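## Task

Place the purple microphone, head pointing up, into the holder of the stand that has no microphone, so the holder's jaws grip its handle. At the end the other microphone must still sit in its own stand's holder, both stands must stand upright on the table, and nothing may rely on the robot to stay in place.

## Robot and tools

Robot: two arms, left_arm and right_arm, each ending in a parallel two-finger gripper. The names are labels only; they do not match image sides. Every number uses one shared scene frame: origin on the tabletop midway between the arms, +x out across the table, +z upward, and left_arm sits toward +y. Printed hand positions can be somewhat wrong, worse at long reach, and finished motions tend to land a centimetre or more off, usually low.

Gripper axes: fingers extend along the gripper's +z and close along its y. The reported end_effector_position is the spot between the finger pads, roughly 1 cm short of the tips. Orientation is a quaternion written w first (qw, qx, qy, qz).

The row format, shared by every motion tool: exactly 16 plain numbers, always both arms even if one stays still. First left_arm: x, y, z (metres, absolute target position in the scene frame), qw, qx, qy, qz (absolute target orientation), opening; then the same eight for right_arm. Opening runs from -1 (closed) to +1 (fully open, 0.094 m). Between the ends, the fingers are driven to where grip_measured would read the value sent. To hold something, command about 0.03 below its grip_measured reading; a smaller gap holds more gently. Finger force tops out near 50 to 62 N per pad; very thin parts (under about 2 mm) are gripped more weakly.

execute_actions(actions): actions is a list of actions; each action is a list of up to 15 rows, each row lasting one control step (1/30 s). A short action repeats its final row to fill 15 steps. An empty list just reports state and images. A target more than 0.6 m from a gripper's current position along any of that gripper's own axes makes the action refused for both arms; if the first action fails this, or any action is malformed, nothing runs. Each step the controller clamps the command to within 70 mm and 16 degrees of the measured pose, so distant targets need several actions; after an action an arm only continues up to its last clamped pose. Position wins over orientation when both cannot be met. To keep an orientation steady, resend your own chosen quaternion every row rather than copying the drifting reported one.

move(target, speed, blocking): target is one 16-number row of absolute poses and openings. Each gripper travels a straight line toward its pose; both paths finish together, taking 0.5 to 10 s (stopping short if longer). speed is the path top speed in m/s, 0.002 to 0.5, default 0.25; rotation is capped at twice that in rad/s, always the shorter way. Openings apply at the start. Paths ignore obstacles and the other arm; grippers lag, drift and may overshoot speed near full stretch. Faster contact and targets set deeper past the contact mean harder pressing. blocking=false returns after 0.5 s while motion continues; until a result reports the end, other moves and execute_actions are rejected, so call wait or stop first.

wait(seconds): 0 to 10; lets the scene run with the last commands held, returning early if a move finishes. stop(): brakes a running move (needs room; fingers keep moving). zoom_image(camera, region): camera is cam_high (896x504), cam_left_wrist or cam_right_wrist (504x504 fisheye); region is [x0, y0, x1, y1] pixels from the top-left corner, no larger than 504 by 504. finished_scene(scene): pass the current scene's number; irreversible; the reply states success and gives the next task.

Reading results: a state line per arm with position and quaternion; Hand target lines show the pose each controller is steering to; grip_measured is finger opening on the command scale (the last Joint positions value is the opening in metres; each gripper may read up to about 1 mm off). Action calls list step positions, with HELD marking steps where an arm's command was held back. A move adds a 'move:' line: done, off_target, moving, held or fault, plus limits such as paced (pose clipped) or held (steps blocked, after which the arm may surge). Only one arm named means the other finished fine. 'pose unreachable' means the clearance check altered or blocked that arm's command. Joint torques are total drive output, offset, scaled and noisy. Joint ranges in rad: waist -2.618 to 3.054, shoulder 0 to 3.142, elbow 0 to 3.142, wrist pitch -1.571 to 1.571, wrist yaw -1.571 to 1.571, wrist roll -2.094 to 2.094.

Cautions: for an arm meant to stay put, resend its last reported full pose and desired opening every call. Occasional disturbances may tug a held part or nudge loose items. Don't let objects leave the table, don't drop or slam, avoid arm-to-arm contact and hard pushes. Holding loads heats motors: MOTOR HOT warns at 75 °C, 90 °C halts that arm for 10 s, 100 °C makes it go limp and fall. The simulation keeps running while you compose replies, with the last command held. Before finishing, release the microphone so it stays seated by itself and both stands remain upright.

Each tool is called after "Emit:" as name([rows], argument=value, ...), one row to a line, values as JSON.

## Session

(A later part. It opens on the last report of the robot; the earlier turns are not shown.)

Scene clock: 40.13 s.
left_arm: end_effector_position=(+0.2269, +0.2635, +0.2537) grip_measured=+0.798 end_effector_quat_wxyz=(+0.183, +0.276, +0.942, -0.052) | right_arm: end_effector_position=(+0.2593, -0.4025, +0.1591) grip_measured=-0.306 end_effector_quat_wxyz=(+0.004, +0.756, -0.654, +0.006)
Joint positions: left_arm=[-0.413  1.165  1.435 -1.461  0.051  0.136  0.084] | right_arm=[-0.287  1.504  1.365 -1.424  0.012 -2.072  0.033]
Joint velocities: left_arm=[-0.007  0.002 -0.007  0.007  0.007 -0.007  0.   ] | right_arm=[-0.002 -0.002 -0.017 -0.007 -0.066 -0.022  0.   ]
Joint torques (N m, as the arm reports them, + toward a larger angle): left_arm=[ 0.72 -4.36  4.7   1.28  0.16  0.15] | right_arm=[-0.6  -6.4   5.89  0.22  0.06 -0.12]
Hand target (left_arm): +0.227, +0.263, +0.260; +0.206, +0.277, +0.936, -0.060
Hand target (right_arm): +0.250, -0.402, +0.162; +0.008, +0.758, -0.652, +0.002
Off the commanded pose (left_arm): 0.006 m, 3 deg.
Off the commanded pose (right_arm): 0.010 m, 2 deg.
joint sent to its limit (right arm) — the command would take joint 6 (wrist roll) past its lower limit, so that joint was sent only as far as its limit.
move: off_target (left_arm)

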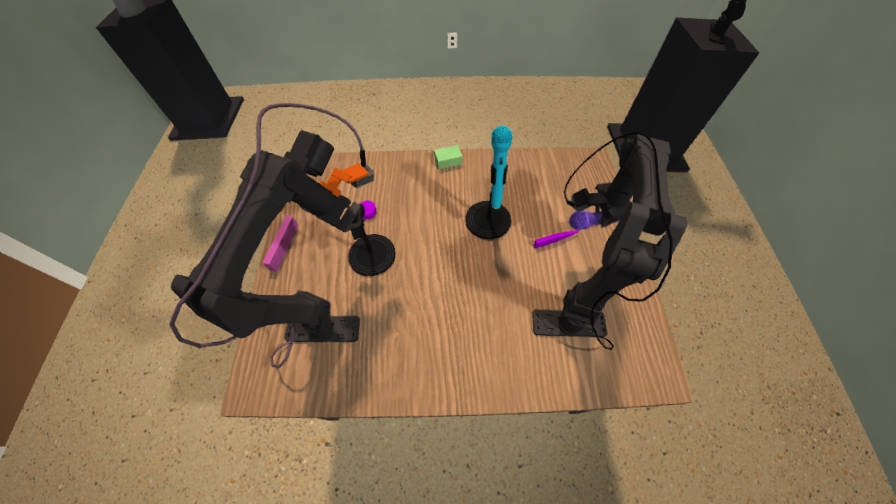

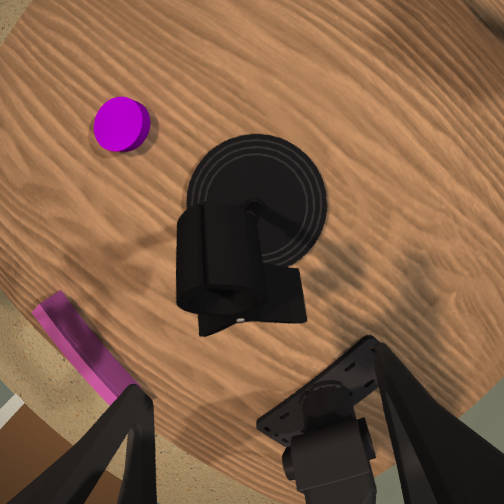

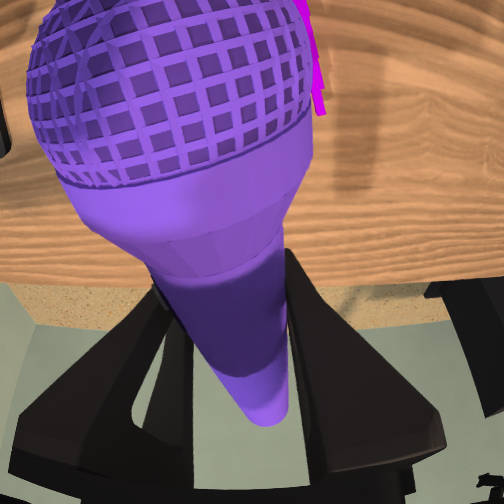

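Emit:
move(target=[0.252,0.258,0.238,0.207,0.277,0.936,-0.061,0.8, 0.2593,-0.4025,0.1591,0.004,0.756,-0.654,0.006,-0.34], speed=0.08)

Scene clock: 41.80 s.
left_arm: end_effector_position=(+0.2465, +0.2612, +0.2411) grip_measured=+0.798 end_effector_quat_wxyz=(+0.205, +0.275, +0.938, -0.055) | right_arm: end_effector_position=(+0.2593, -0.4025, +0.1591) grip_measured=-0.306 end_effector_quat_wxyz=(+0.004, +0.757, -0.654, +0.006)
Joint positions: left_arm=[-0.378  1.165  1.359 -1.341  0.066  0.167  0.084] | right_arm=[-0.287  1.504  1.365 -1.424  0.012 -2.073  0.033]
Joint velocities: left_arm=[ 0.017 -0.002  0.007 -0.125 -0.051 -0.007  0.001] | right_arm=[-0.022 -0.022  0.012 -0.022 -0.037  0.051 -0.   ]
Joint torques (N m, as the arm reports them, + toward a larger angle): left_arm=[ 0.86 -1.1   4.91  1.35  0.2   0.15] | right_arm=[-0.05 -5.04  6.8   0.48  0.01 -0.02]
Hand target (left_arm): +0.252, +0.259, +0.238; +0.207, +0.277, +0.937, -0.060
Hand target (right_arm): +0.259, -0.403, +0.159; +0.004, +0.756, -0.654, +0.006
Off the commanded pose (left_arm): 0.007 m, 1 deg.
Off the commanded pose (right_arm): 0.000 m, 0 deg.
move: done

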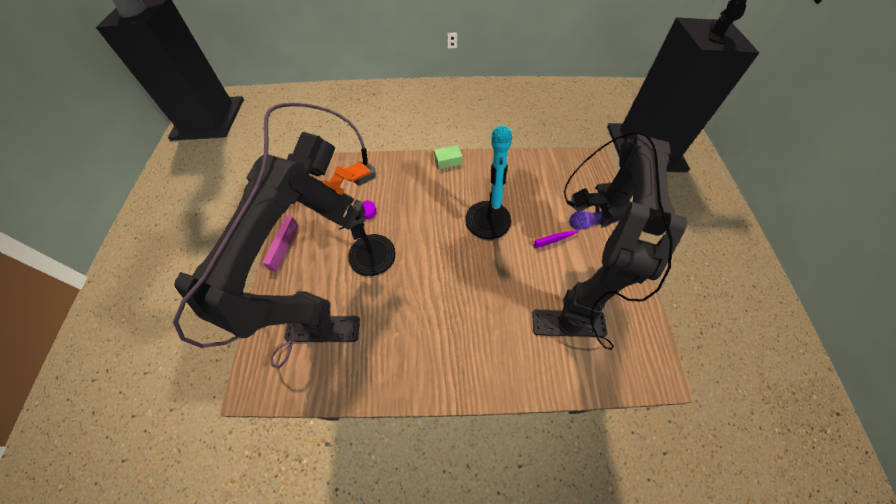

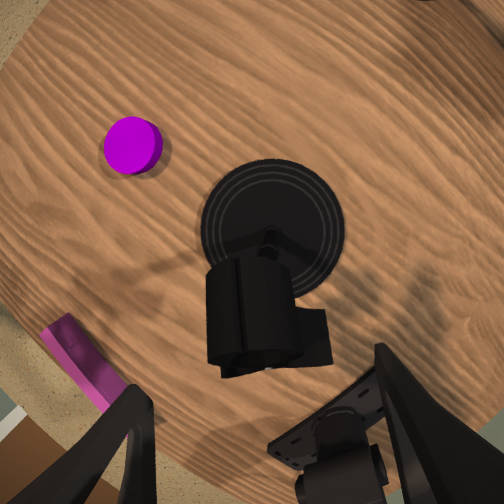

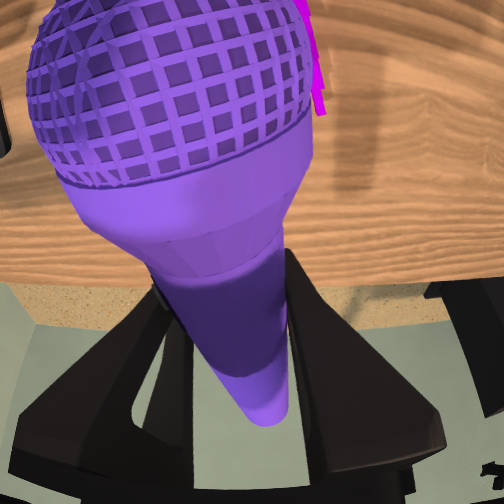

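Emit:
move(target=[0.265,0.249,0.214,0.207,0.277,0.936,-0.061,0.5, 0.2593,-0.4025,0.1591,0.004,0.756,-0.654,0.006,-0.34], speed=0.06)

Scene clock: 43.47 s.
left_arm: end_effector_position=(+0.2616, +0.2541, +0.2152) grip_measured=+0.502 end_effector_quat_wxyz=(+0.202, +0.276, +0.938, -0.055) | right_arm: end_effector_position=(+0.2593, -0.4025, +0.1591) grip_measured=-0.306 end_effector_quat_wxyz=(+0.004, +0.757, -0.654, +0.006)
Joint positions: left_arm=[-0.381  1.194  1.268 -1.228  0.067  0.168  0.071] | right_arm=[-0.287  1.504  1.365 -1.424  0.012 -2.073  0.033]
Joint velocities: left_arm=[ 0.007 -0.002  0.002  0.051  0.022 -0.022  0.   ] | right_arm=[ 0.002 -0.017  0.012  0.022  0.007  0.007 -0.001]
Joint torques (N m, as the arm reports them, + toward a larger angle): left_arm=[-0.72 -2.12  5.28  1.35  0.15 -0.06] | right_arm=[-0.06 -5.03  6.8   0.49  0.01 -0.02]
Hand target (left_arm): +0.265, +0.249, +0.214; +0.207, +0.277, +0.936, -0.061
Hand target (right_arm): +0.259, -0.403, +0.159; +0.004, +0.756, -0.654, +0.006
Off the commanded pose (left_arm): 0.006 m, 1 deg.
Off the commanded pose (right_arm): 0.000 m, 0 deg.
move: done

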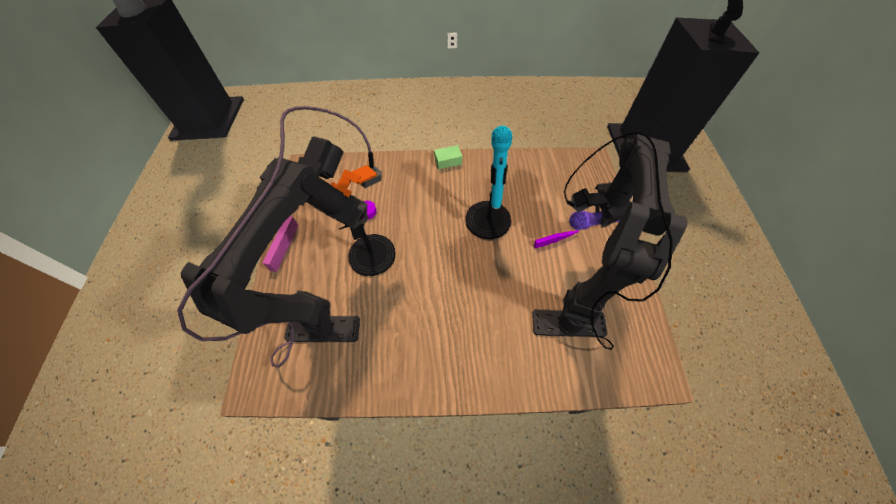

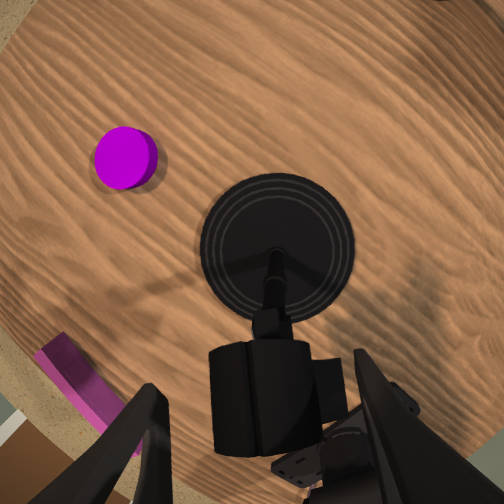

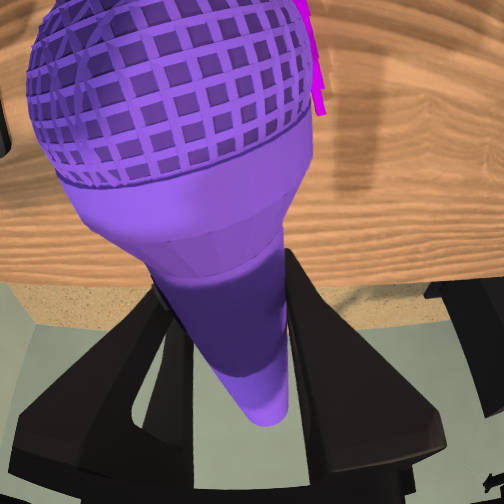

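Emit:
move(target=[0.265,0.249,0.214,0.207,0.277,0.936,-0.061,-0.33, 0.2593,-0.4025,0.1591,0.004,0.756,-0.654,0.006,-0.34])

Scene clock: 44.60 s.
left_arm: end_effector_position=(+0.2604, +0.2511, +0.2154) grip_measured=-0.322 end_effector_quat_wxyz=(+0.201, +0.280, +0.937, -0.061) | right_arm: end_effector_position=(+0.2593, -0.4025, +0.1591) grip_measured=-0.306 end_effector_quat_wxyz=(+0.004, +0.757, -0.654, +0.006)
Joint positions: left_arm=[-0.385  1.194  1.268 -1.228  0.078  0.168  0.032] | right_arm=[-0.287  1.504  1.365 -1.424  0.012 -2.073  0.033]
Joint velocities: left_arm=[-0.002  0.012 -0.002  0.037 -0.022  0.007  0.001] | right_arm=[-0.022 -0.002 -0.002 -0.081 -0.139  0.022  0.001]
Joint torques (N m, as the arm reports them, + toward a larger angle): left_arm=[-0.26 -2.08  5.06  1.3   0.   -0.02] | right_arm=[-0.06 -5.03  6.79  0.49  0.01 -0.02]
Hand target (left_arm): +0.265, +0.249, +0.214; +0.207, +0.277, +0.936, -0.061
Hand target (right_arm): +0.259, -0.403, +0.159; +0.004, +0.756, -0.654, +0.006
Off the commanded pose (left_arm): 0.005 m, 1 deg.
Off the commanded pose (right_arm): 0.000 m, 0 deg.
move: done

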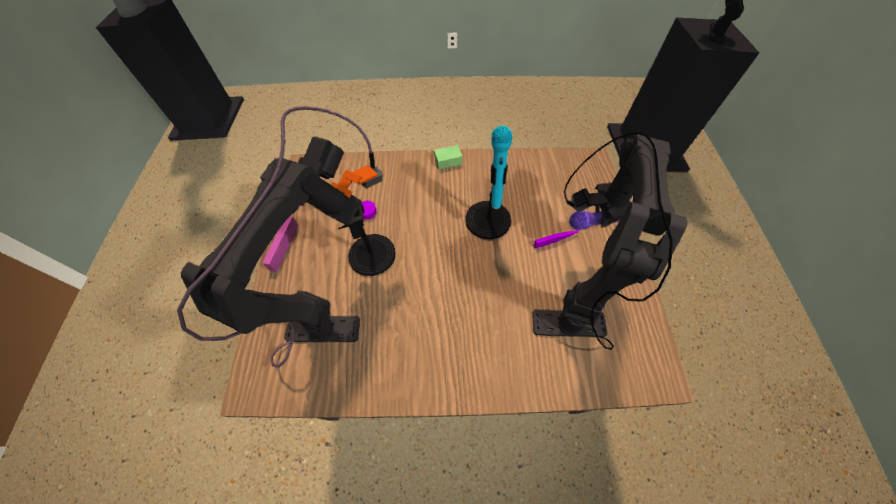

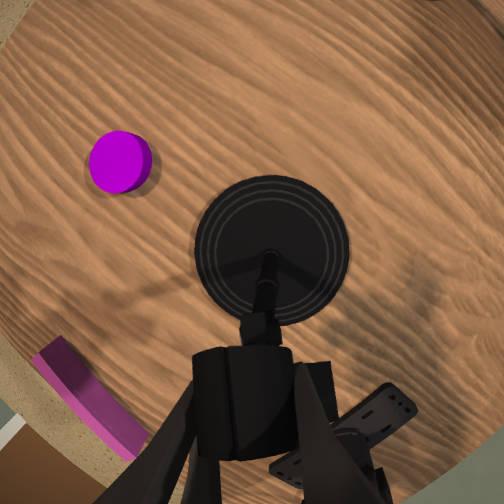

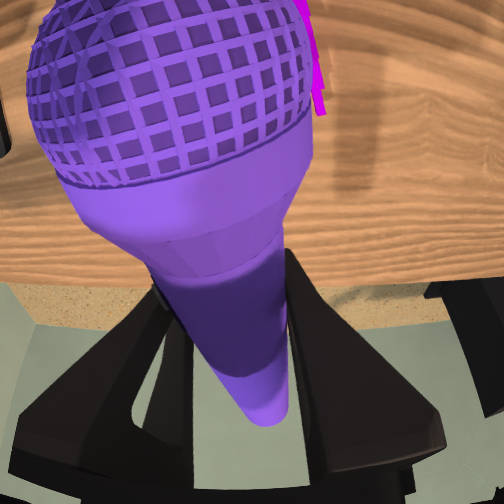

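Emit:
execute_actions([
  [[0.2604,0.2511,0.2154,0.201,0.280,0.937,-0.061,-0.365, 0.2593,-0.4025,0.1591,0.004,0.756,-0.654,0.006,-0.34]],
])

Emit:
move(target=[0.2604,0.2511,0.245,0.201,0.280,0.937,-0.061,-0.365, 0.2593,-0.4025,0.1591,0.004,0.756,-0.654,0.006,-0.34], speed=0.05)

Scene clock: 45.57 s.
left_arm: end_effector_position=(+0.2600, +0.2513, +0.2152) grip_measured=-0.349 end_effector_quat_wxyz=(+0.201, +0.280, +0.937, -0.061) | right_arm: end_effector_position=(+0.2593, -0.4025, +0.1591) grip_measured=-0.306 end_effector_quat_wxyz=(+0.004, +0.757, -0.654, +0.006)
Joint positions: left_arm=[-0.385  1.194  1.268 -1.229  0.078  0.169  0.031] | right_arm=[-0.287  1.504  1.365 -1.424  0.012 -2.073  0.033]
Joint velocities: left_arm=[-0.027 -0.007  0.002 -0.051 -0.11  -0.051 -0.001] | right_arm=[ 0.012 -0.002 -0.002 -0.051 -0.051  0.022 -0.   ]
Joint torques (N m, as the arm reports them, + toward a larger angle): left_arm=[-0.1  -2.41  5.87  1.07  0.1   0.05] | right_arm=[-0.05 -5.04  6.8   0.48  0.01 -0.02]
Hand target (left_arm): +0.260, +0.251, +0.215; +0.201, +0.280, +0.937, -0.061
Hand target (right_arm): +0.259, -0.403, +0.159; +0.004, +0.756, -0.654, +0.006
Off the commanded pose (left_arm): 0.000 m, 0 deg.
Off the commanded pose (right_arm): 0.000 m, 0 deg.
Step readings (end_effector_position):
0: left_arm (+0.2604, +0.2511, +0.2154) | right_arm (+0.2593, -0.4025, +0.1591)
1: left_arm (+0.2602, +0.2512, +0.2153) | right_arm (+0.2593, -0.4025, +0.1591)
2: left_arm (+0.2601, +0.2512, +0.2152) | right_arm (+0.2593, -0.4025, +0.1591)
4: left_arm (+0.2600, +0.2513, +0.2152) | right_arm (+0.2593, -0.4025, +0.1591)
8: left_arm (+0.2600, +0.2513, +0.2152) | right_arm (+0.2593, -0.4025, +0.1591)
15: end_effector_position above

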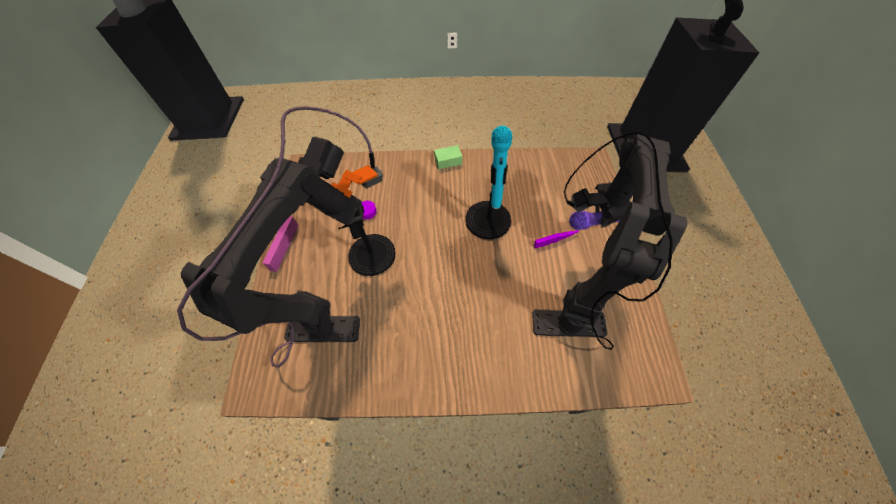

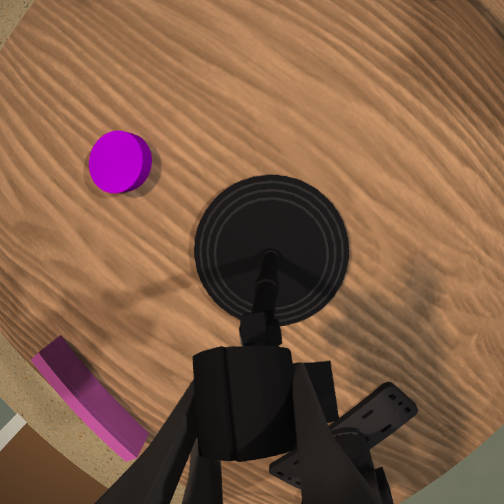

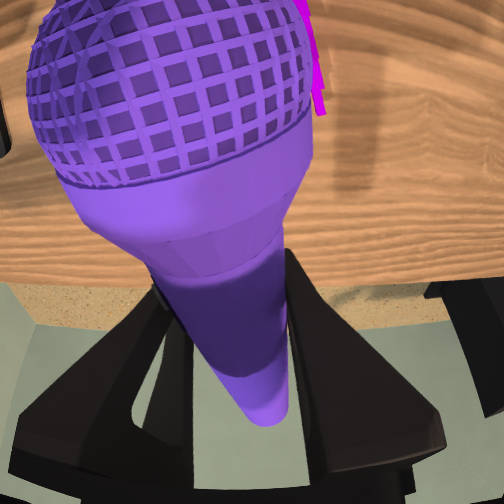

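Scene clock: 46.57 s.
left_arm: end_effector_position=(+0.2450, +0.2596, +0.2190) grip_measured=-0.349 end_effector_quat_wxyz=(+0.146, +0.281, +0.947, -0.050) | right_arm: end_effector_position=(+0.2593, -0.4025, +0.1591) grip_measured=-0.306 end_effector_quat_wxyz=(+0.004, +0.757, -0.654, +0.006)
Joint positions: left_arm=[-0.385  1.244  1.357 -1.381  0.068  0.171  0.031] | right_arm=[-0.287  1.504  1.365 -1.424  0.012 -2.073  0.033]
Joint velocities: left_arm=[-0.017  0.007  0.007 -0.051  0.022  0.095 -0.   ] | right_arm=[ 0.007 -0.002 -0.012 -0.066 -0.037 -0.022  0.001]
Joint torques (N m, as the arm reports them, + toward a larger angle): left_arm=[-0.12 -3.61 10.46  1.3   0.16  0.  ] | right_arm=[-0.04 -5.03  6.8   0.48  0.01 -0.02]
Hand target (left_arm): +0.259, +0.252, +0.245; +0.201, +0.280, +0.937, -0.061
Hand target (right_arm): +0.259, -0.403, +0.159; +0.004, +0.756, -0.654, +0.006
Off the commanded pose (left_arm): 0.031 m, 7 deg.
Off the commanded pose (right_arm): 0.000 m, 0 deg.
move: off_target (left_arm)

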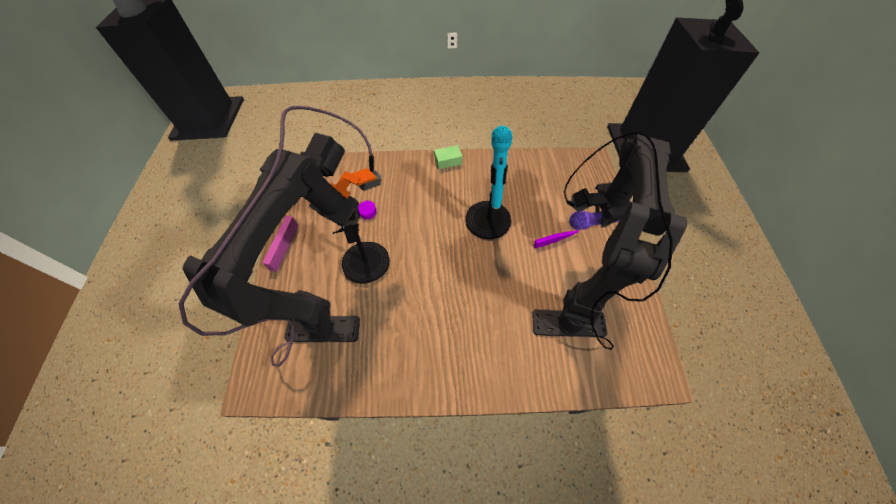

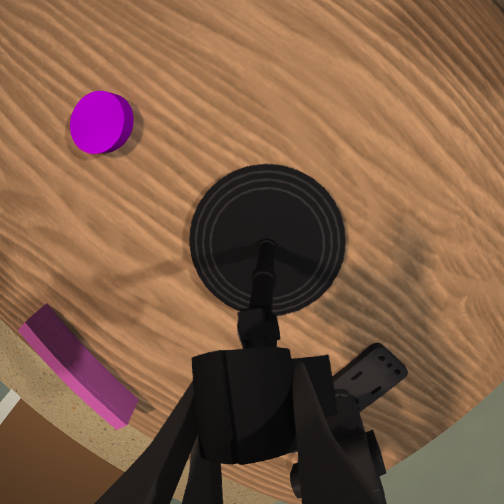

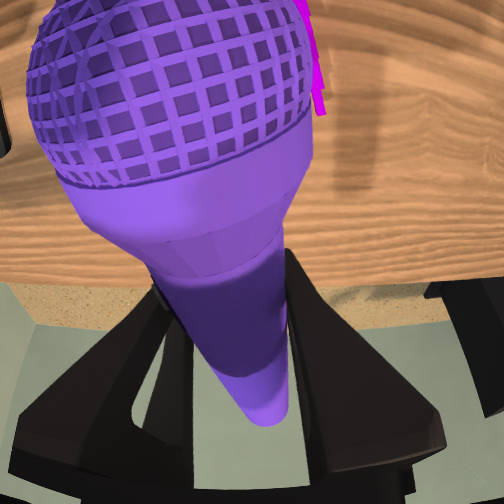

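Emit:
move(target=[0.285,0.235,0.265,0.256,0.274,0.924,-0.076,-0.385, 0.2593,-0.4025,0.1591,0.004,0.756,-0.654,0.006,-0.34], speed=0.05)

Scene clock: 49.50 s.
left_arm: end_effector_position=(+0.2603, +0.2520, +0.2333) grip_measured=-0.360 end_effector_quat_wxyz=(+0.181, +0.274, +0.943, -0.055) | right_arm: end_effector_position=(+0.2593, -0.4025, +0.1591) grip_measured=-0.306 end_effector_quat_wxyz=(+0.004, +0.757, -0.654, +0.006)
Joint positions: left_arm=[-0.39   1.256  1.4   -1.34   0.067  0.153  0.03 ] | right_arm=[-0.287  1.504  1.365 -1.424  0.012 -2.073  0.033]
Joint velocities: left_arm=[-0.007 -0.017  0.027 -0.022 -0.051  0.022  0.   ] | right_arm=[-0.007  0.012  0.017  0.007 -0.051  0.007 -0.   ]
Joint torques (N m, as the arm reports them, + toward a larger angle): left_arm=[-0.64 -3.43 10.58  1.92  0.21 -0.07] | right_arm=[-0.05 -5.02  6.8   0.49  0.01 -0.02]
Hand target (left_arm): +0.281, +0.237, +0.267; +0.256, +0.273, +0.924, -0.075
Hand target (right_arm): +0.259, -0.403, +0.159; +0.004, +0.756, -0.654, +0.006
Off the commanded pose (left_arm): 0.044 m, 9 deg.
Off the commanded pose (right_arm): 0.000 m, 0 deg.
move: off_target (left_arm)

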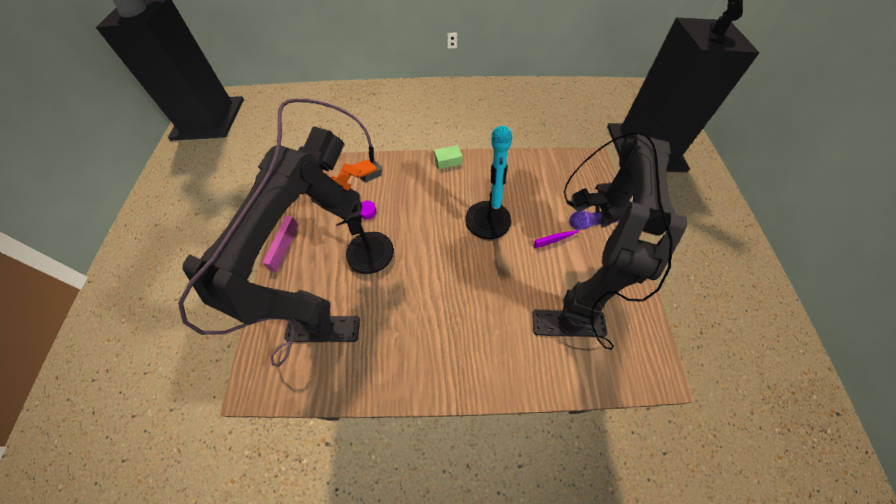

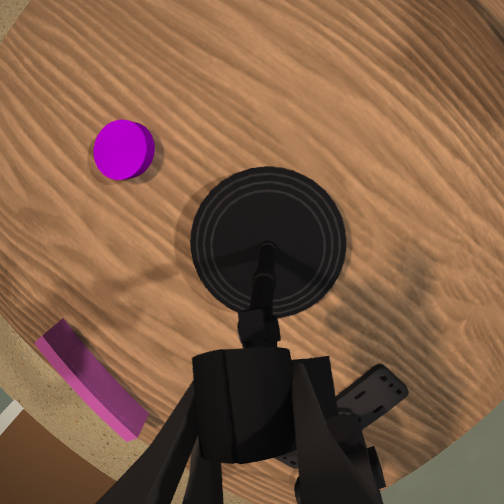

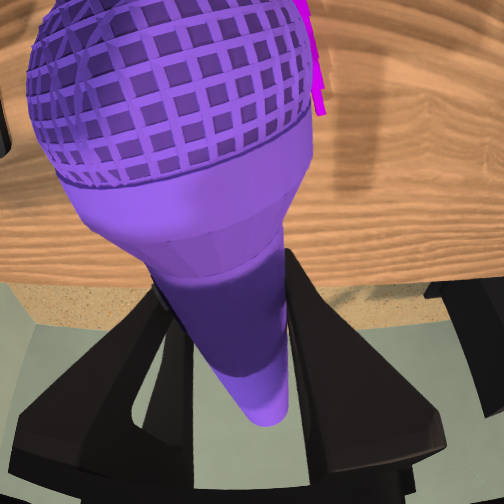

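Emit:
execute_actions([
  [[0.285,0.235,0.267,0.256,0.274,0.924,-0.076,-0.39,0.2593,-0.4025,0.1591,0.004,0.756,-0.654,0.006,-0.34],[0.2855,0.2345,0.267,0.256,0.274,0.924,-0.076,-0.39,0.2593,-0.4025,0.1591,0.004,0.756,-0.654,0.006,-0.34],[0.2863,0.2335,0.267,0.256,0.274,0.924,-0.076,-0.39,0.2593,-0.4025,0.1591,0.004,0.756,-0.654,0.006,-0.34],[0.2875,0.232,0.267,0.256,0.274,0.924,-0.076,-0.39,0.2593,-0.4025,0.1591,0.004,0.756,-0.654,0.006,-0.34],[0.289,0.2303,0.268,0.256,0.274,0.924,-0.076,-0.39,0.2593,-0.4025,0.1591,0.004,0.756,-0.654,0.006,-0.34],[0.291,0.228,0.268,0.256,0.274,0.924,-0.076,-0.39,0.2593,-0.4025,0.1591,0.004,0.756,-0.654,0.006,-0.34],[0.2931,0.2256,0.268,0.256,0.274,0.924,-0.076,-0.39,0.2593,-0.4025,0.1591,0.004,0.756,-0.654,0.006,-0.34],[0.2952,0.2232,0.268,0.256,0.274,0.924,-0.076,-0.39,0.2593,-0.4025,0.1591,0.004,0.756,-0.654,0.006,-0.34],[0.2973,0.2208,0.268,0.256,0.274,0.924,-0.076,-0.39,0.2593,-0.4025,0.1591,0.004,0.756,-0.654,0.006,-0.34],[0.2994,0.2184,0.269,0.256,0.274,0.924,-0.076,-0.39,0.2593,-0.4025,0.1591,0.004,0.756,-0.654,0.006,-0.34],[0.3015,0.216,0.269,0.256,0.274,0.924,-0.076,-0.39,0.2593,-0.4025,0.1591,0.004,0.756,-0.654,0.006,-0.34],[0.3036,0.2136,0.269,0.256,0.274,0.924,-0.076,-0.39,0.2593,-0.4025,0.1591,0.004,0.756,-0.654,0.006,-0.34],[0.3057,0.2112,0.269,0.256,0.274,0.924,-0.076,-0.39,0.2593,-0.4025,0.1591,0.004,0.756,-0.654,0.006,-0.34],[0.3078,0.2088,0.269,0.256,0.274,0.924,-0.076,-0.39,0.2593,-0.4025,0.1591,0.004,0.756,-0.654,0.006,-0.34],[0.3099,0.2064,0.27,0.256,0.274,0.924,-0.076,-0.39,0.2593,-0.4025,0.1591,0.004,0.756,-0.654,0.006,-0.34]],
  [[0.312,0.204,0.27,0.256,0.274,0.924,-0.076,-0.39,0.2593,-0.4025,0.1591,0.004,0.756,-0.654,0.006,-0.34],[0.3141,0.2016,0.27,0.256,0.274,0.924,-0.076,-0.39,0.2593,-0.4025,0.1591,0.004,0.756,-0.654,0.006,-0.34],[0.3162,0.1992,0.27,0.256,0.274,0.924,-0.076,-0.39,0.2593,-0.4025,0.1591,0.004,0.756,-0.654,0.006,-0.34],[0.3183,0.1968,0.27,0.256,0.274,0.924,-0.076,-0.39,0.2593,-0.4025,0.1591,0.004,0.756,-0.654,0.006,-0.34],[0.3204,0.1944,0.271,0.256,0.274,0.924,-0.076,-0.39,0.2593,-0.4025,0.1591,0.004,0.756,-0.654,0.006,-0.34],[0.3225,0.192,0.271,0.256,0.274,0.924,-0.076,-0.39,0.2593,-0.4025,0.1591,0.004,0.756,-0.654,0.006,-0.34],[0.3246,0.1896,0.271,0.256,0.274,0.924,-0.076,-0.39,0.2593,-0.4025,0.1591,0.004,0.756,-0.654,0.006,-0.34],[0.3267,0.1872,0.271,0.256,0.274,0.924,-0.076,-0.39,0.2593,-0.4025,0.1591,0.004,0.756,-0.654,0.006,-0.34],[0.3288,0.1848,0.271,0.256,0.274,0.924,-0.076,-0.39,0.2593,-0.4025,0.1591,0.004,0.756,-0.654,0.006,-0.34],[0.3309,0.1824,0.272,0.256,0.274,0.924,-0.076,-0.39,0.2593,-0.4025,0.1591,0.004,0.756,-0.654,0.006,-0.34],[0.333,0.18,0.272,0.256,0.274,0.924,-0.076,-0.39,0.2593,-0.4025,0.1591,0.004,0.756,-0.654,0.006,-0.34],[0.3351,0.1776,0.272,0.256,0.274,0.924,-0.076,-0.39,0.2593,-0.4025,0.1591,0.004,0.756,-0.654,0.006,-0.34],[0.3372,0.1752,0.272,0.256,0.274,0.924,-0.076,-0.39,0.2593,-0.4025,0.1591,0.004,0.756,-0.654,0.006,-0.34],[0.3393,0.1728,0.272,0.256,0.274,0.924,-0.076,-0.39,0.2593,-0.4025,0.1591,0.004,0.756,-0.654,0.006,-0.34],[0.3414,0.1704,0.273,0.256,0.274,0.924,-0.076,-0.39,0.2593,-0.4025,0.1591,0.004,0.756,-0.654,0.006,-0.34]],
  [[0.3435,0.168,0.273,0.256,0.274,0.924,-0.076,-0.39,0.2593,-0.4025,0.1591,0.004,0.756,-0.654,0.006,-0.34],[0.3456,0.1656,0.273,0.256,0.274,0.924,-0.076,-0.39,0.2593,-0.4025,0.1591,0.004,0.756,-0.654,0.006,-0.34],[0.3477,0.1632,0.273,0.256,0.274,0.924,-0.076,-0.39,0.2593,-0.4025,0.1591,0.004,0.756,-0.654,0.006,-0.34],[0.3498,0.1608,0.273,0.256,0.274,0.924,-0.076,-0.39,0.2593,-0.4025,0.1591,0.004,0.756,-0.654,0.006,-0.34],[0.3519,0.1584,0.274,0.256,0.274,0.924,-0.076,-0.39,0.2593,-0.4025,0.1591,0.004,0.756,-0.654,0.006,-0.34],[0.354,0.156,0.274,0.256,0.274,0.924,-0.076,-0.39,0.2593,-0.4025,0.1591,0.004,0.756,-0.654,0.006,-0.34],[0.3561,0.1536,0.274,0.256,0.274,0.924,-0.076,-0.39,0.2593,-0.4025,0.1591,0.004,0.756,-0.654,0.006,-0.34],[0.3582,0.1512,0.274,0.256,0.274,0.924,-0.076,-0.39,0.2593,-0.4025,0.1591,0.004,0.756,-0.654,0.006,-0.34],[0.3603,0.1488,0.274,0.256,0.274,0.924,-0.076,-0.39,0.2593,-0.4025,0.1591,0.004,0.756,-0.654,0.006,-0.34],[0.3624,0.1464,0.275,0.256,0.274,0.924,-0.076,-0.39,0.2593,-0.4025,0.1591,0.004,0.756,-0.654,0.006,-0.34],[0.3645,0.144,0.275,0.256,0.274,0.924,-0.076,-0.39,0.2593,-0.4025,0.1591,0.004,0.756,-0.654,0.006,-0.34],[0.3663,0.142,0.275,0.256,0.274,0.924,-0.076,-0.39,0.2593,-0.4025,0.1591,0.004,0.756,-0.654,0.006,-0.34],[0.3678,0.1403,0.275,0.256,0.274,0.924,-0.076,-0.39,0.2593,-0.4025,0.1591,0.004,0.756,-0.654,0.006,-0.34],[0.369,0.139,0.275,0.256,0.274,0.924,-0.076,-0.39,0.2593,-0.4025,0.1591,0.004,0.756,-0.654,0.006,-0.34],[0.37,0.138,0.275,0.256,0.274,0.924,-0.076,-0.39,0.2593,-0.4025,0.1591,0.004,0.756,-0.654,0.006,-0.34]],
])

Scene clock: 55.57 s.
left_arm: end_effector_position=(+0.3484, +0.1551, +0.2345) grip_measured=-0.360 end_effector_quat_wxyz=(+0.178, +0.282, +0.941, -0.054) | right_arm: end_effector_position=(+0.2593, -0.4025, +0.1591) grip_measured=-0.306 end_effector_quat_wxyz=(+0.004, +0.757, -0.654, +0.006)
Joint positions: left_arm=[-0.561  1.721  1.829 -1.304  0.005  0.01   0.03 ] | right_arm=[-0.287  1.504  1.365 -1.424  0.012 -2.073  0.033]
Joint velocities: left_arm=[-0.061  0.281  0.271 -0.051 -0.022 -0.037  0.   ] | right_arm=[-0.002 -0.022  0.007 -0.037  0.007  0.066  0.   ]
Joint torques (N m, as the arm reports them, + toward a larger angle): left_arm=[-0.79 -9.88 10.26  1.72 -0.06 -0.06] | right_arm=[-0.05 -5.03  6.81  0.49  0.01 -0.01]
Hand target (left_arm): +0.366, +0.141, +0.276; +0.257, +0.272, +0.924, -0.077
Hand target (right_arm): +0.259, -0.403, +0.159; +0.004, +0.756, -0.654, +0.006
Off the commanded pose (left_arm): 0.049 m, 9 deg.
Off the commanded pose (right_arm): 0.000 m, 0 deg.
Step readings (end_effector_position; steps 1 to 15: 1st action; 16 to 30: 2nd action; 31 to 45: 3rd action):
0: left_arm (+0.2603, +0.2520, +0.2333) | right_arm (+0.2593, -0.4025, +0.1591)
1: left_arm (+0.2603, +0.2520, +0.2333) | right_arm (+0.2593, -0.4025, +0.1591)
2: left_arm (+0.2603, +0.2520, +0.2332) | right_arm (+0.2593, -0.4025, +0.1591)
4: left_arm (+0.2614, +0.2510, +0.2338) | right_arm (+0.2593, -0.4025, +0.1591)
8: left_arm (+0.2655, +0.2449, +0.2347) | right_arm (+0.2593, -0.4025, +0.1591)
15: left_arm (+0.2787, +0.2273, +0.2342) | right_arm (+0.2593, -0.4025, +0.1591)
16: left_arm (+0.2808, +0.2249, +0.2341) | right_arm (+0.2593, -0.4025, +0.1591)
17: left_arm (+0.2831, +0.2223, +0.2342) | right_arm (+0.2593, -0.4025, +0.1591)
19: left_arm (+0.2876, +0.2176, +0.2343) | right_arm (+0.2593, -0.4025, +0.1591)
23: left_arm (+0.2968, +0.2084, +0.2347) | right_arm (+0.2593, -0.4025, +0.1591)
30: left_arm (+0.3129, +0.1918, +0.2346) | right_arm (+0.2593, -0.4025, +0.1591)
31: left_arm (+0.3153, +0.1892, +0.2347) | right_arm (+0.2593, -0.4025, +0.1591)
32: left_arm (+0.3178, +0.1868, +0.2348) | right_arm (+0.2593, -0.4025, +0.1591)
34: left_arm (+0.3224, +0.1818, +0.2348) | right_arm (+0.2593, -0.4025, +0.1591)
38: left_arm (+0.3321, +0.1718, +0.2351) | right_arm (+0.2593, -0.4025, +0.1591)
45: end_effector_position above

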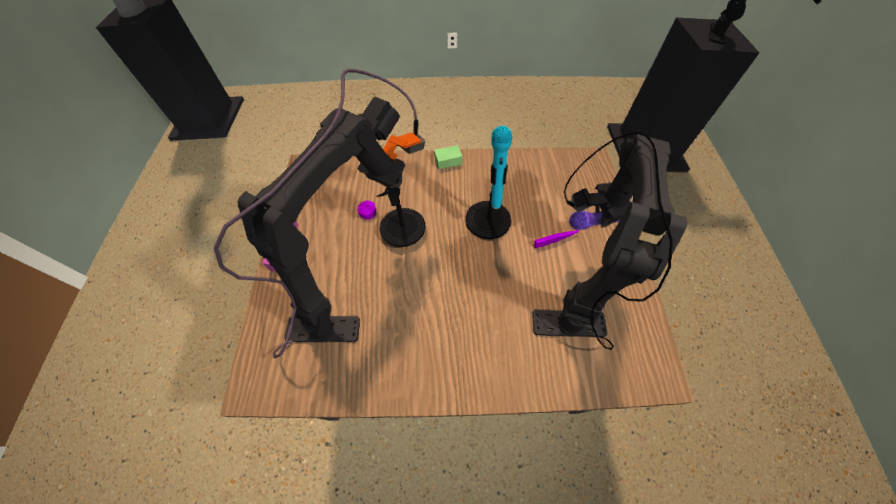

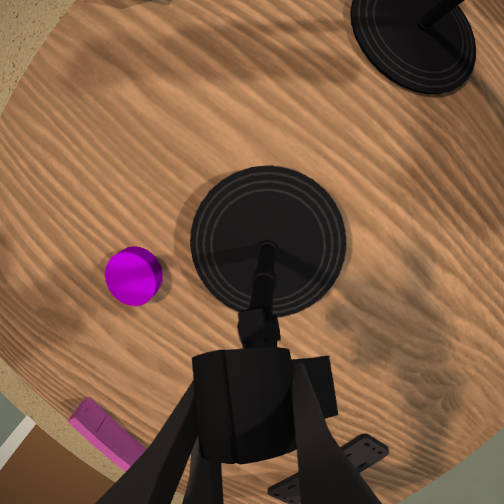

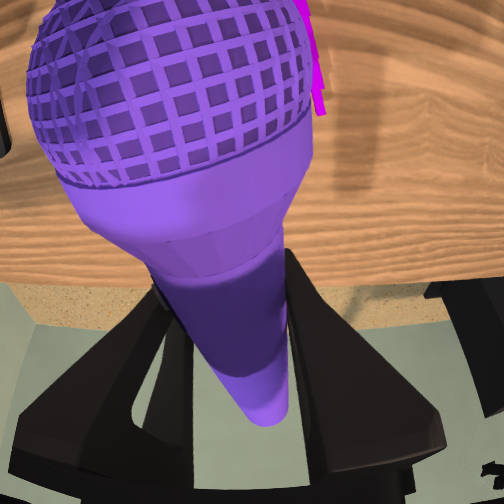

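Emit:
execute_actions([
  [[0.37,0.138,0.274,0.256,0.274,0.924,-0.076,-0.39,0.2593,-0.4025,0.1591,0.004,0.756,-0.654,0.006,-0.34],[0.37,0.138,0.272,0.256,0.274,0.924,-0.076,-0.39,0.2593,-0.4025,0.1591,0.004,0.756,-0.654,0.006,-0.34],[0.37,0.138,0.270,0.256,0.274,0.924,-0.076,-0.39,0.2593,-0.4025,0.1591,0.004,0.756,-0.654,0.006,-0.34],[0.37,0.138,0.268,0.256,0.274,0.924,-0.076,-0.39,0.2593,-0.4025,0.1591,0.004,0.756,-0.654,0.006,-0.34],[0.37,0.138,0.266,0.256,0.274,0.924,-0.076,-0.39,0.2593,-0.4025,0.1591,0.004,0.756,-0.654,0.006,-0.34],[0.37,0.138,0.264,0.256,0.274,0.924,-0.076,-0.39,0.2593,-0.4025,0.1591,0.004,0.756,-0.654,0.006,-0.34],[0.37,0.138,0.262,0.256,0.274,0.924,-0.076,-0.39,0.2593,-0.4025,0.1591,0.004,0.756,-0.654,0.006,-0.34],[0.37,0.138,0.260,0.256,0.274,0.924,-0.076,-0.39,0.2593,-0.4025,0.1591,0.004,0.756,-0.654,0.006,-0.34],[0.37,0.138,0.258,0.256,0.274,0.924,-0.076,-0.39,0.2593,-0.4025,0.1591,0.004,0.756,-0.654,0.006,-0.34],[0.37,0.138,0.256,0.256,0.274,0.924,-0.076,-0.39,0.2593,-0.4025,0.1591,0.004,0.756,-0.654,0.006,-0.34],[0.37,0.138,0.254,0.256,0.274,0.924,-0.076,-0.39,0.2593,-0.4025,0.1591,0.004,0.756,-0.654,0.006,-0.34],[0.37,0.138,0.252,0.256,0.274,0.924,-0.076,-0.39,0.2593,-0.4025,0.1591,0.004,0.756,-0.654,0.006,-0.34],[0.37,0.138,0.250,0.256,0.274,0.924,-0.076,-0.39,0.2593,-0.4025,0.1591,0.004,0.756,-0.654,0.006,-0.34],[0.37,0.138,0.2485,0.256,0.274,0.924,-0.076,-0.39,0.2593,-0.4025,0.1591,0.004,0.756,-0.654,0.006,-0.34],[0.37,0.138,0.247,0.256,0.274,0.924,-0.076,-0.39,0.2593,-0.4025,0.1591,0.004,0.756,-0.654,0.006,-0.34]],
  [[0.37,0.138,0.246,0.256,0.274,0.924,-0.076,-0.39,0.2593,-0.4025,0.1591,0.004,0.756,-0.654,0.006,-0.34],[0.37,0.138,0.245,0.256,0.274,0.924,-0.076,-0.39,0.2593,-0.4025,0.1591,0.004,0.756,-0.654,0.006,-0.34],[0.37,0.138,0.244,0.256,0.274,0.924,-0.076,-0.39,0.2593,-0.4025,0.1591,0.004,0.756,-0.654,0.006,-0.34],[0.37,0.138,0.243,0.256,0.274,0.924,-0.076,-0.39,0.2593,-0.4025,0.1591,0.004,0.756,-0.654,0.006,-0.34],[0.37,0.138,0.242,0.256,0.274,0.924,-0.076,-0.39,0.2593,-0.4025,0.1591,0.004,0.756,-0.654,0.006,-0.34]],
])

Scene clock: 59.53 s.
left_arm: end_effector_position=(+0.3562, +0.1503, +0.2164) grip_measured=-0.360 end_effector_quat_wxyz=(+0.191, +0.278, +0.940, -0.055) | right_arm: end_effector_position=(+0.2593, -0.4025, +0.1591) grip_measured=-0.306 end_effector_quat_wxyz=(+0.004, +0.757, -0.654, +0.006)
Joint positions: left_arm=[-0.564  1.708  1.729 -1.191 -0.003  0.002  0.03 ] | right_arm=[-0.287  1.504  1.365 -1.424  0.012 -2.073  0.033]
Joint velocities: left_arm=[ 0.017 -0.002  0.012 -0.095  0.022 -0.037 -0.   ] | right_arm=[-0.002 -0.017 -0.002 -0.022 -0.022 -0.022  0.   ]
Joint torques (N m, as the arm reports them, + toward a larger angle): left_arm=[ -0.45 -10.24   6.17   2.01  -0.02  -0.05] | right_arm=[-0.06 -5.03  6.81  0.49  0.01 -0.02]
Hand target (left_arm): +0.368, +0.139, +0.244; +0.255, +0.273, +0.925, -0.075
Hand target (right_arm): +0.259, -0.403, +0.159; +0.004, +0.756, -0.654, +0.006
Off the commanded pose (left_arm): 0.032 m, 8 deg.
Off the commanded pose (right_arm): 0.000 m, 0 deg.
Step readings (end_effector_position; steps 1 to 15: 1st action; 16 to 30: 2nd action):
0: left_arm (+0.3516, +0.1526, +0.2319) | right_arm (+0.2593, -0.4025, +0.1591)
1: left_arm (+0.3516, +0.1526, +0.2319) | right_arm (+0.2593, -0.4025, +0.1591)
2: left_arm (+0.3516, +0.1526, +0.2319) | right_arm (+0.2593, -0.4025, +0.1591)
4: left_arm (+0.3516, +0.1527, +0.2319) | right_arm (+0.2593, -0.4025, +0.1591)
8: left_arm (+0.3531, +0.1518, +0.2309) | right_arm (+0.2593, -0.4025, +0.1591)
15: left_arm (+0.3560, +0.1501, +0.2187) | right_arm (+0.2593, -0.4025, +0.1591)
16: left_arm (+0.3555, +0.1505, +0.2185) | right_arm (+0.2593, -0.4025, +0.1591)
17: left_arm (+0.3550, +0.1508, +0.2171) | right_arm (+0.2593, -0.4025, +0.1591)
19: left_arm (+0.3555, +0.1506, +0.2173) | right_arm (+0.2593, -0.4025, +0.1591)
23: left_arm (+0.3557, +0.1506, +0.2165) | right_arm (+0.2593, -0.4025, +0.1591)
30: end_effector_position above

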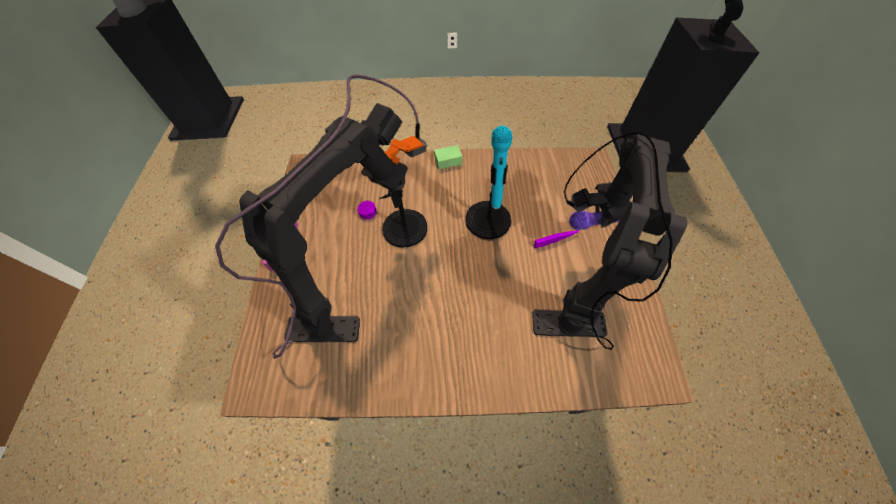

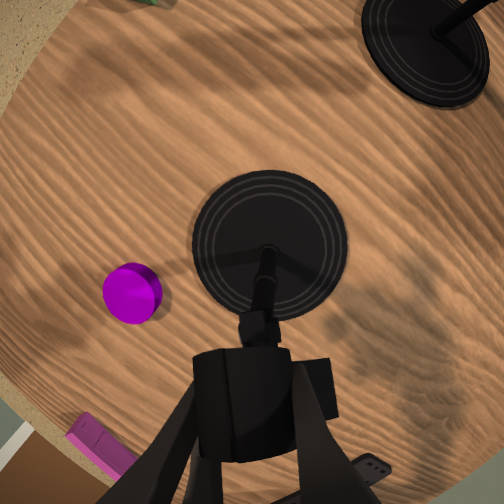

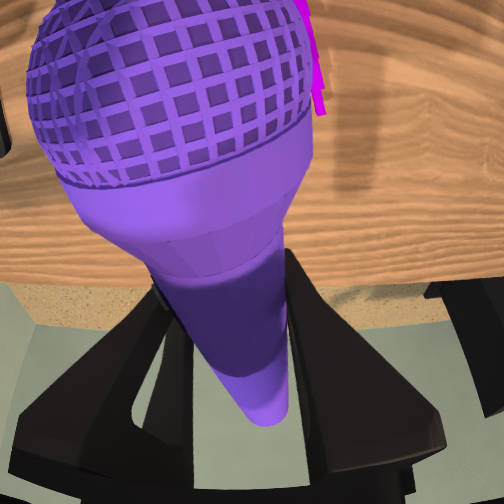

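Emit:
execute_actions([
  [[0.366,0.141,0.237,0.243,0.275,0.927,-0.072,-0.39,0.2593,-0.4025,0.1591,0.004,0.756,-0.654,0.006,-0.34],[0.364,0.143,0.233,0.23,0.276,0.93,-0.068,-0.39,0.2593,-0.4025,0.1591,0.004,0.756,-0.654,0.006,-0.34],[0.362,0.145,0.229,0.22,0.276,0.933,-0.064,-0.39,0.2593,-0.4025,0.1591,0.004,0.756,-0.654,0.006,-0.34],[0.36,0.147,0.225,0.21,0.277,0.936,-0.06,-0.39,0.2593,-0.4025,0.1591,0.004,0.756,-0.654,0.006,-0.34],[0.358,0.149,0.222,0.2,0.278,0.938,-0.057,-0.39,0.2593,-0.4025,0.1591,0.004,0.756,-0.654,0.006,-0.34],[0.357,0.15,0.22,0.195,0.278,0.939,-0.056,-0.39,0.2593,-0.4025,0.1591,0.004,0.756,-0.654,0.006,-0.34],[0.357,0.15,0.22,0.195,0.278,0.939,-0.056,-0.36,0.2593,-0.4025,0.1591,0.004,0.756,-0.654,0.006,-0.34],[0.357,0.15,0.22,0.195,0.278,0.939,-0.056,-0.3,0.2593,-0.4025,0.1591,0.004,0.756,-0.654,0.006,-0.34],[0.357,0.15,0.22,0.195,0.278,0.939,-0.056,1,0.2593,-0.4025,0.1591,0.004,0.756,-0.654,0.006,-0.34]],
  [[0.357,0.15,0.22,0.195,0.278,0.939,-0.056,1,0.2593,-0.4025,0.19,0.004,0.756,-0.654,0.006,-0.34]],
])

Emit:
move(target=[0.306,0.183,0.195,0.707,0.192,0.648,-0.209,1, 0.17,-0.12,0.31,0.680,-0.534,0.496,0.083,-0.34], speed=0.2)

Scene clock: 63.77 s.
left_arm: end_effector_position=(+0.3543, +0.1518, +0.2153) grip_measured=+1.000 end_effector_quat_wxyz=(+0.186, +0.278, +0.941, -0.053) | right_arm: end_effector_position=(+0.2611, -0.4032, +0.1848) grip_measured=-0.306 end_effector_quat_wxyz=(+0.003, +0.757, -0.654, +0.010)
Joint positions: left_arm=[-0.564  1.708  1.729 -1.202 -0.004  0.002  0.094] | right_arm=[-0.287  1.517  1.48  -1.516  0.012 -2.073  0.033]
Joint velocities: left_arm=[-0.017  0.002 -0.012  0.051  0.037  0.007  0.   ] | right_arm=[-0.002 -0.007 -0.002 -0.007 -0.051 -0.022 -0.   ]
Joint torques (N m, as the arm reports them, + toward a larger angle): left_arm=[-0.14 -7.36  6.71  1.11  0.02  0.08] | right_arm=[-0.06 -4.55  9.38  0.21  0.01 -0.01]
Hand target (left_arm): +0.357, +0.150, +0.220; +0.195, +0.278, +0.939, -0.056
Hand target (right_arm): +0.260, -0.403, +0.190; +0.004, +0.756, -0.654, +0.006
Off the commanded pose (left_arm): 0.006 m, 1 deg.
Off the commanded pose (right_arm): 0.006 m, 1 deg.
Step readings (end_effector_position; steps 1 to 15: 1st action; 16 to 30: 2nd action):
0: left_arm (+0.3562, +0.1503, +0.2164) | right_arm (+0.2593, -0.4025, +0.1591)
1: left_arm (+0.3562, +0.1503, +0.2164) | right_arm (+0.2593, -0.4025, +0.1591)
2: left_arm (+0.3559, +0.1505, +0.2162) | right_arm (+0.2593, -0.4025, +0.1591)
4: left_arm (+0.3548, +0.1513, +0.2156) | right_arm (+0.2593, -0.4025, +0.1591)
8: left_arm (+0.3543, +0.1518, +0.2153) | right_arm (+0.2593, -0.4025, +0.1591)
15: left_arm (+0.3543, +0.1518, +0.2153) | right_arm (+0.2593, -0.4025, +0.1591)
16: left_arm (+0.3543, +0.1518, +0.2153) | right_arm (+0.2589, -0.4024, +0.1618)
17: left_arm (+0.3543, +0.1518, +0.2153) | right_arm (+0.2595, -0.4026, +0.1665)
19: left_arm (+0.3543, +0.1518, +0.2153) | right_arm (+0.2647, -0.4046, +0.1772)
23: left_arm (+0.3543, +0.1518, +0.2153) | right_arm (+0.2664, -0.4052, +0.1849)
30: end_effector_position above

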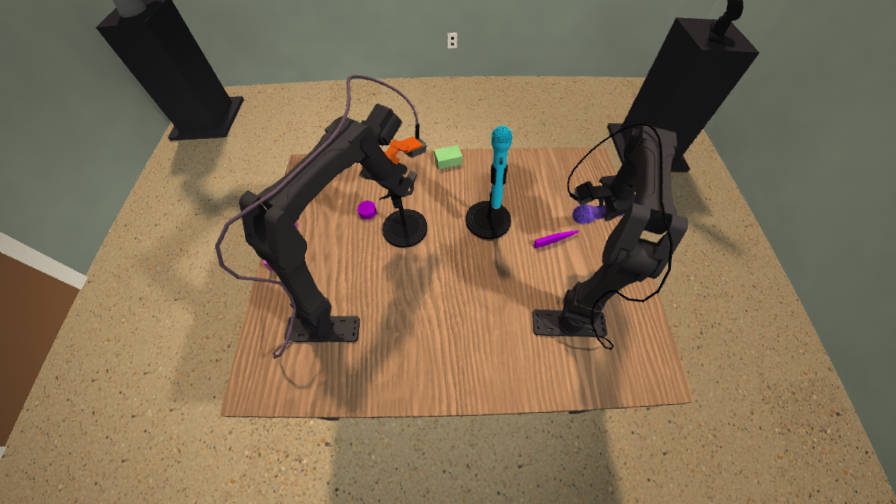

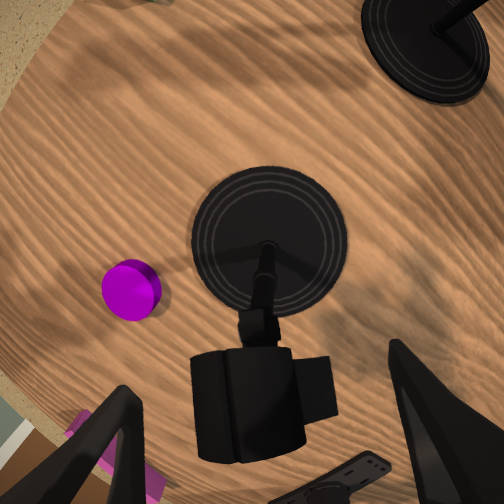

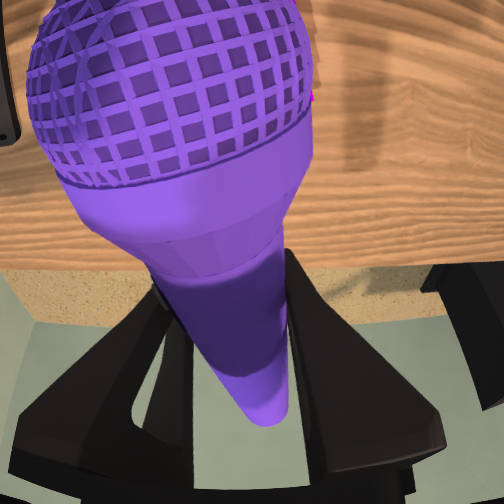

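Scene clock: 68.63 s.
left_arm: end_effector_position=(+0.3051, +0.1847, +0.1999) grip_measured=+1.000 end_effector_quat_wxyz=(+0.708, +0.184, +0.652, -0.201) | right_arm: end_effector_position=(+0.1692, -0.1166, +0.2935) grip_measured=-0.305 end_effector_quat_wxyz=(+0.654, -0.550, +0.513, +0.083)
Joint positions: left_arm=[-0.58   1.138  0.11   1.11  -0.04   0.001  0.094] | right_arm=[ 0.916  0.368  0.59  -0.354 -0.098 -0.707  0.033]
Joint velocities: left_arm=[-0.012 -0.002  0.017 -0.081 -0.007  0.007  0.   ] | right_arm=[-0.007 -0.012  0.012 -0.081  0.066 -0.007 -0.   ]
Joint torques (N m, as the arm reports them, + toward a larger angle): left_arm=[-0.63 -0.85  4.54  2.3  -0.07  0.02] | right_arm=[0.82 0.85 7.52 3.13 0.14 0.08]
Hand target (left_arm): +0.303, +0.185, +0.198; +0.708, +0.181, +0.651, -0.203
Hand target (right_arm): +0.168, -0.118, +0.312; +0.683, -0.528, +0.497, +0.086
Off the commanded pose (left_arm): 0.005 m, 1 deg.
Off the commanded pose (right_arm): 0.017 m, 4 deg.
move: off_target (right_arm)

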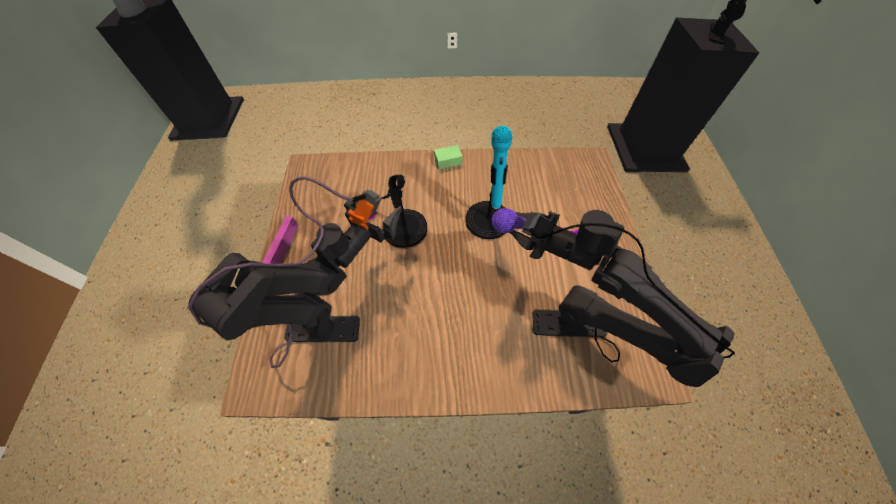

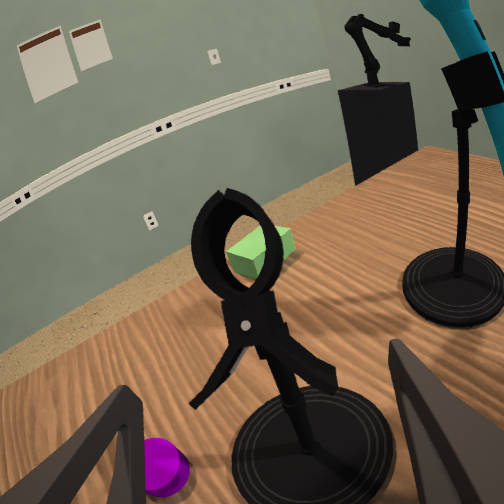

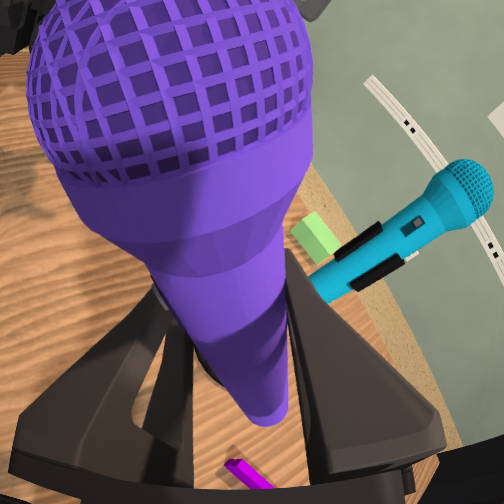

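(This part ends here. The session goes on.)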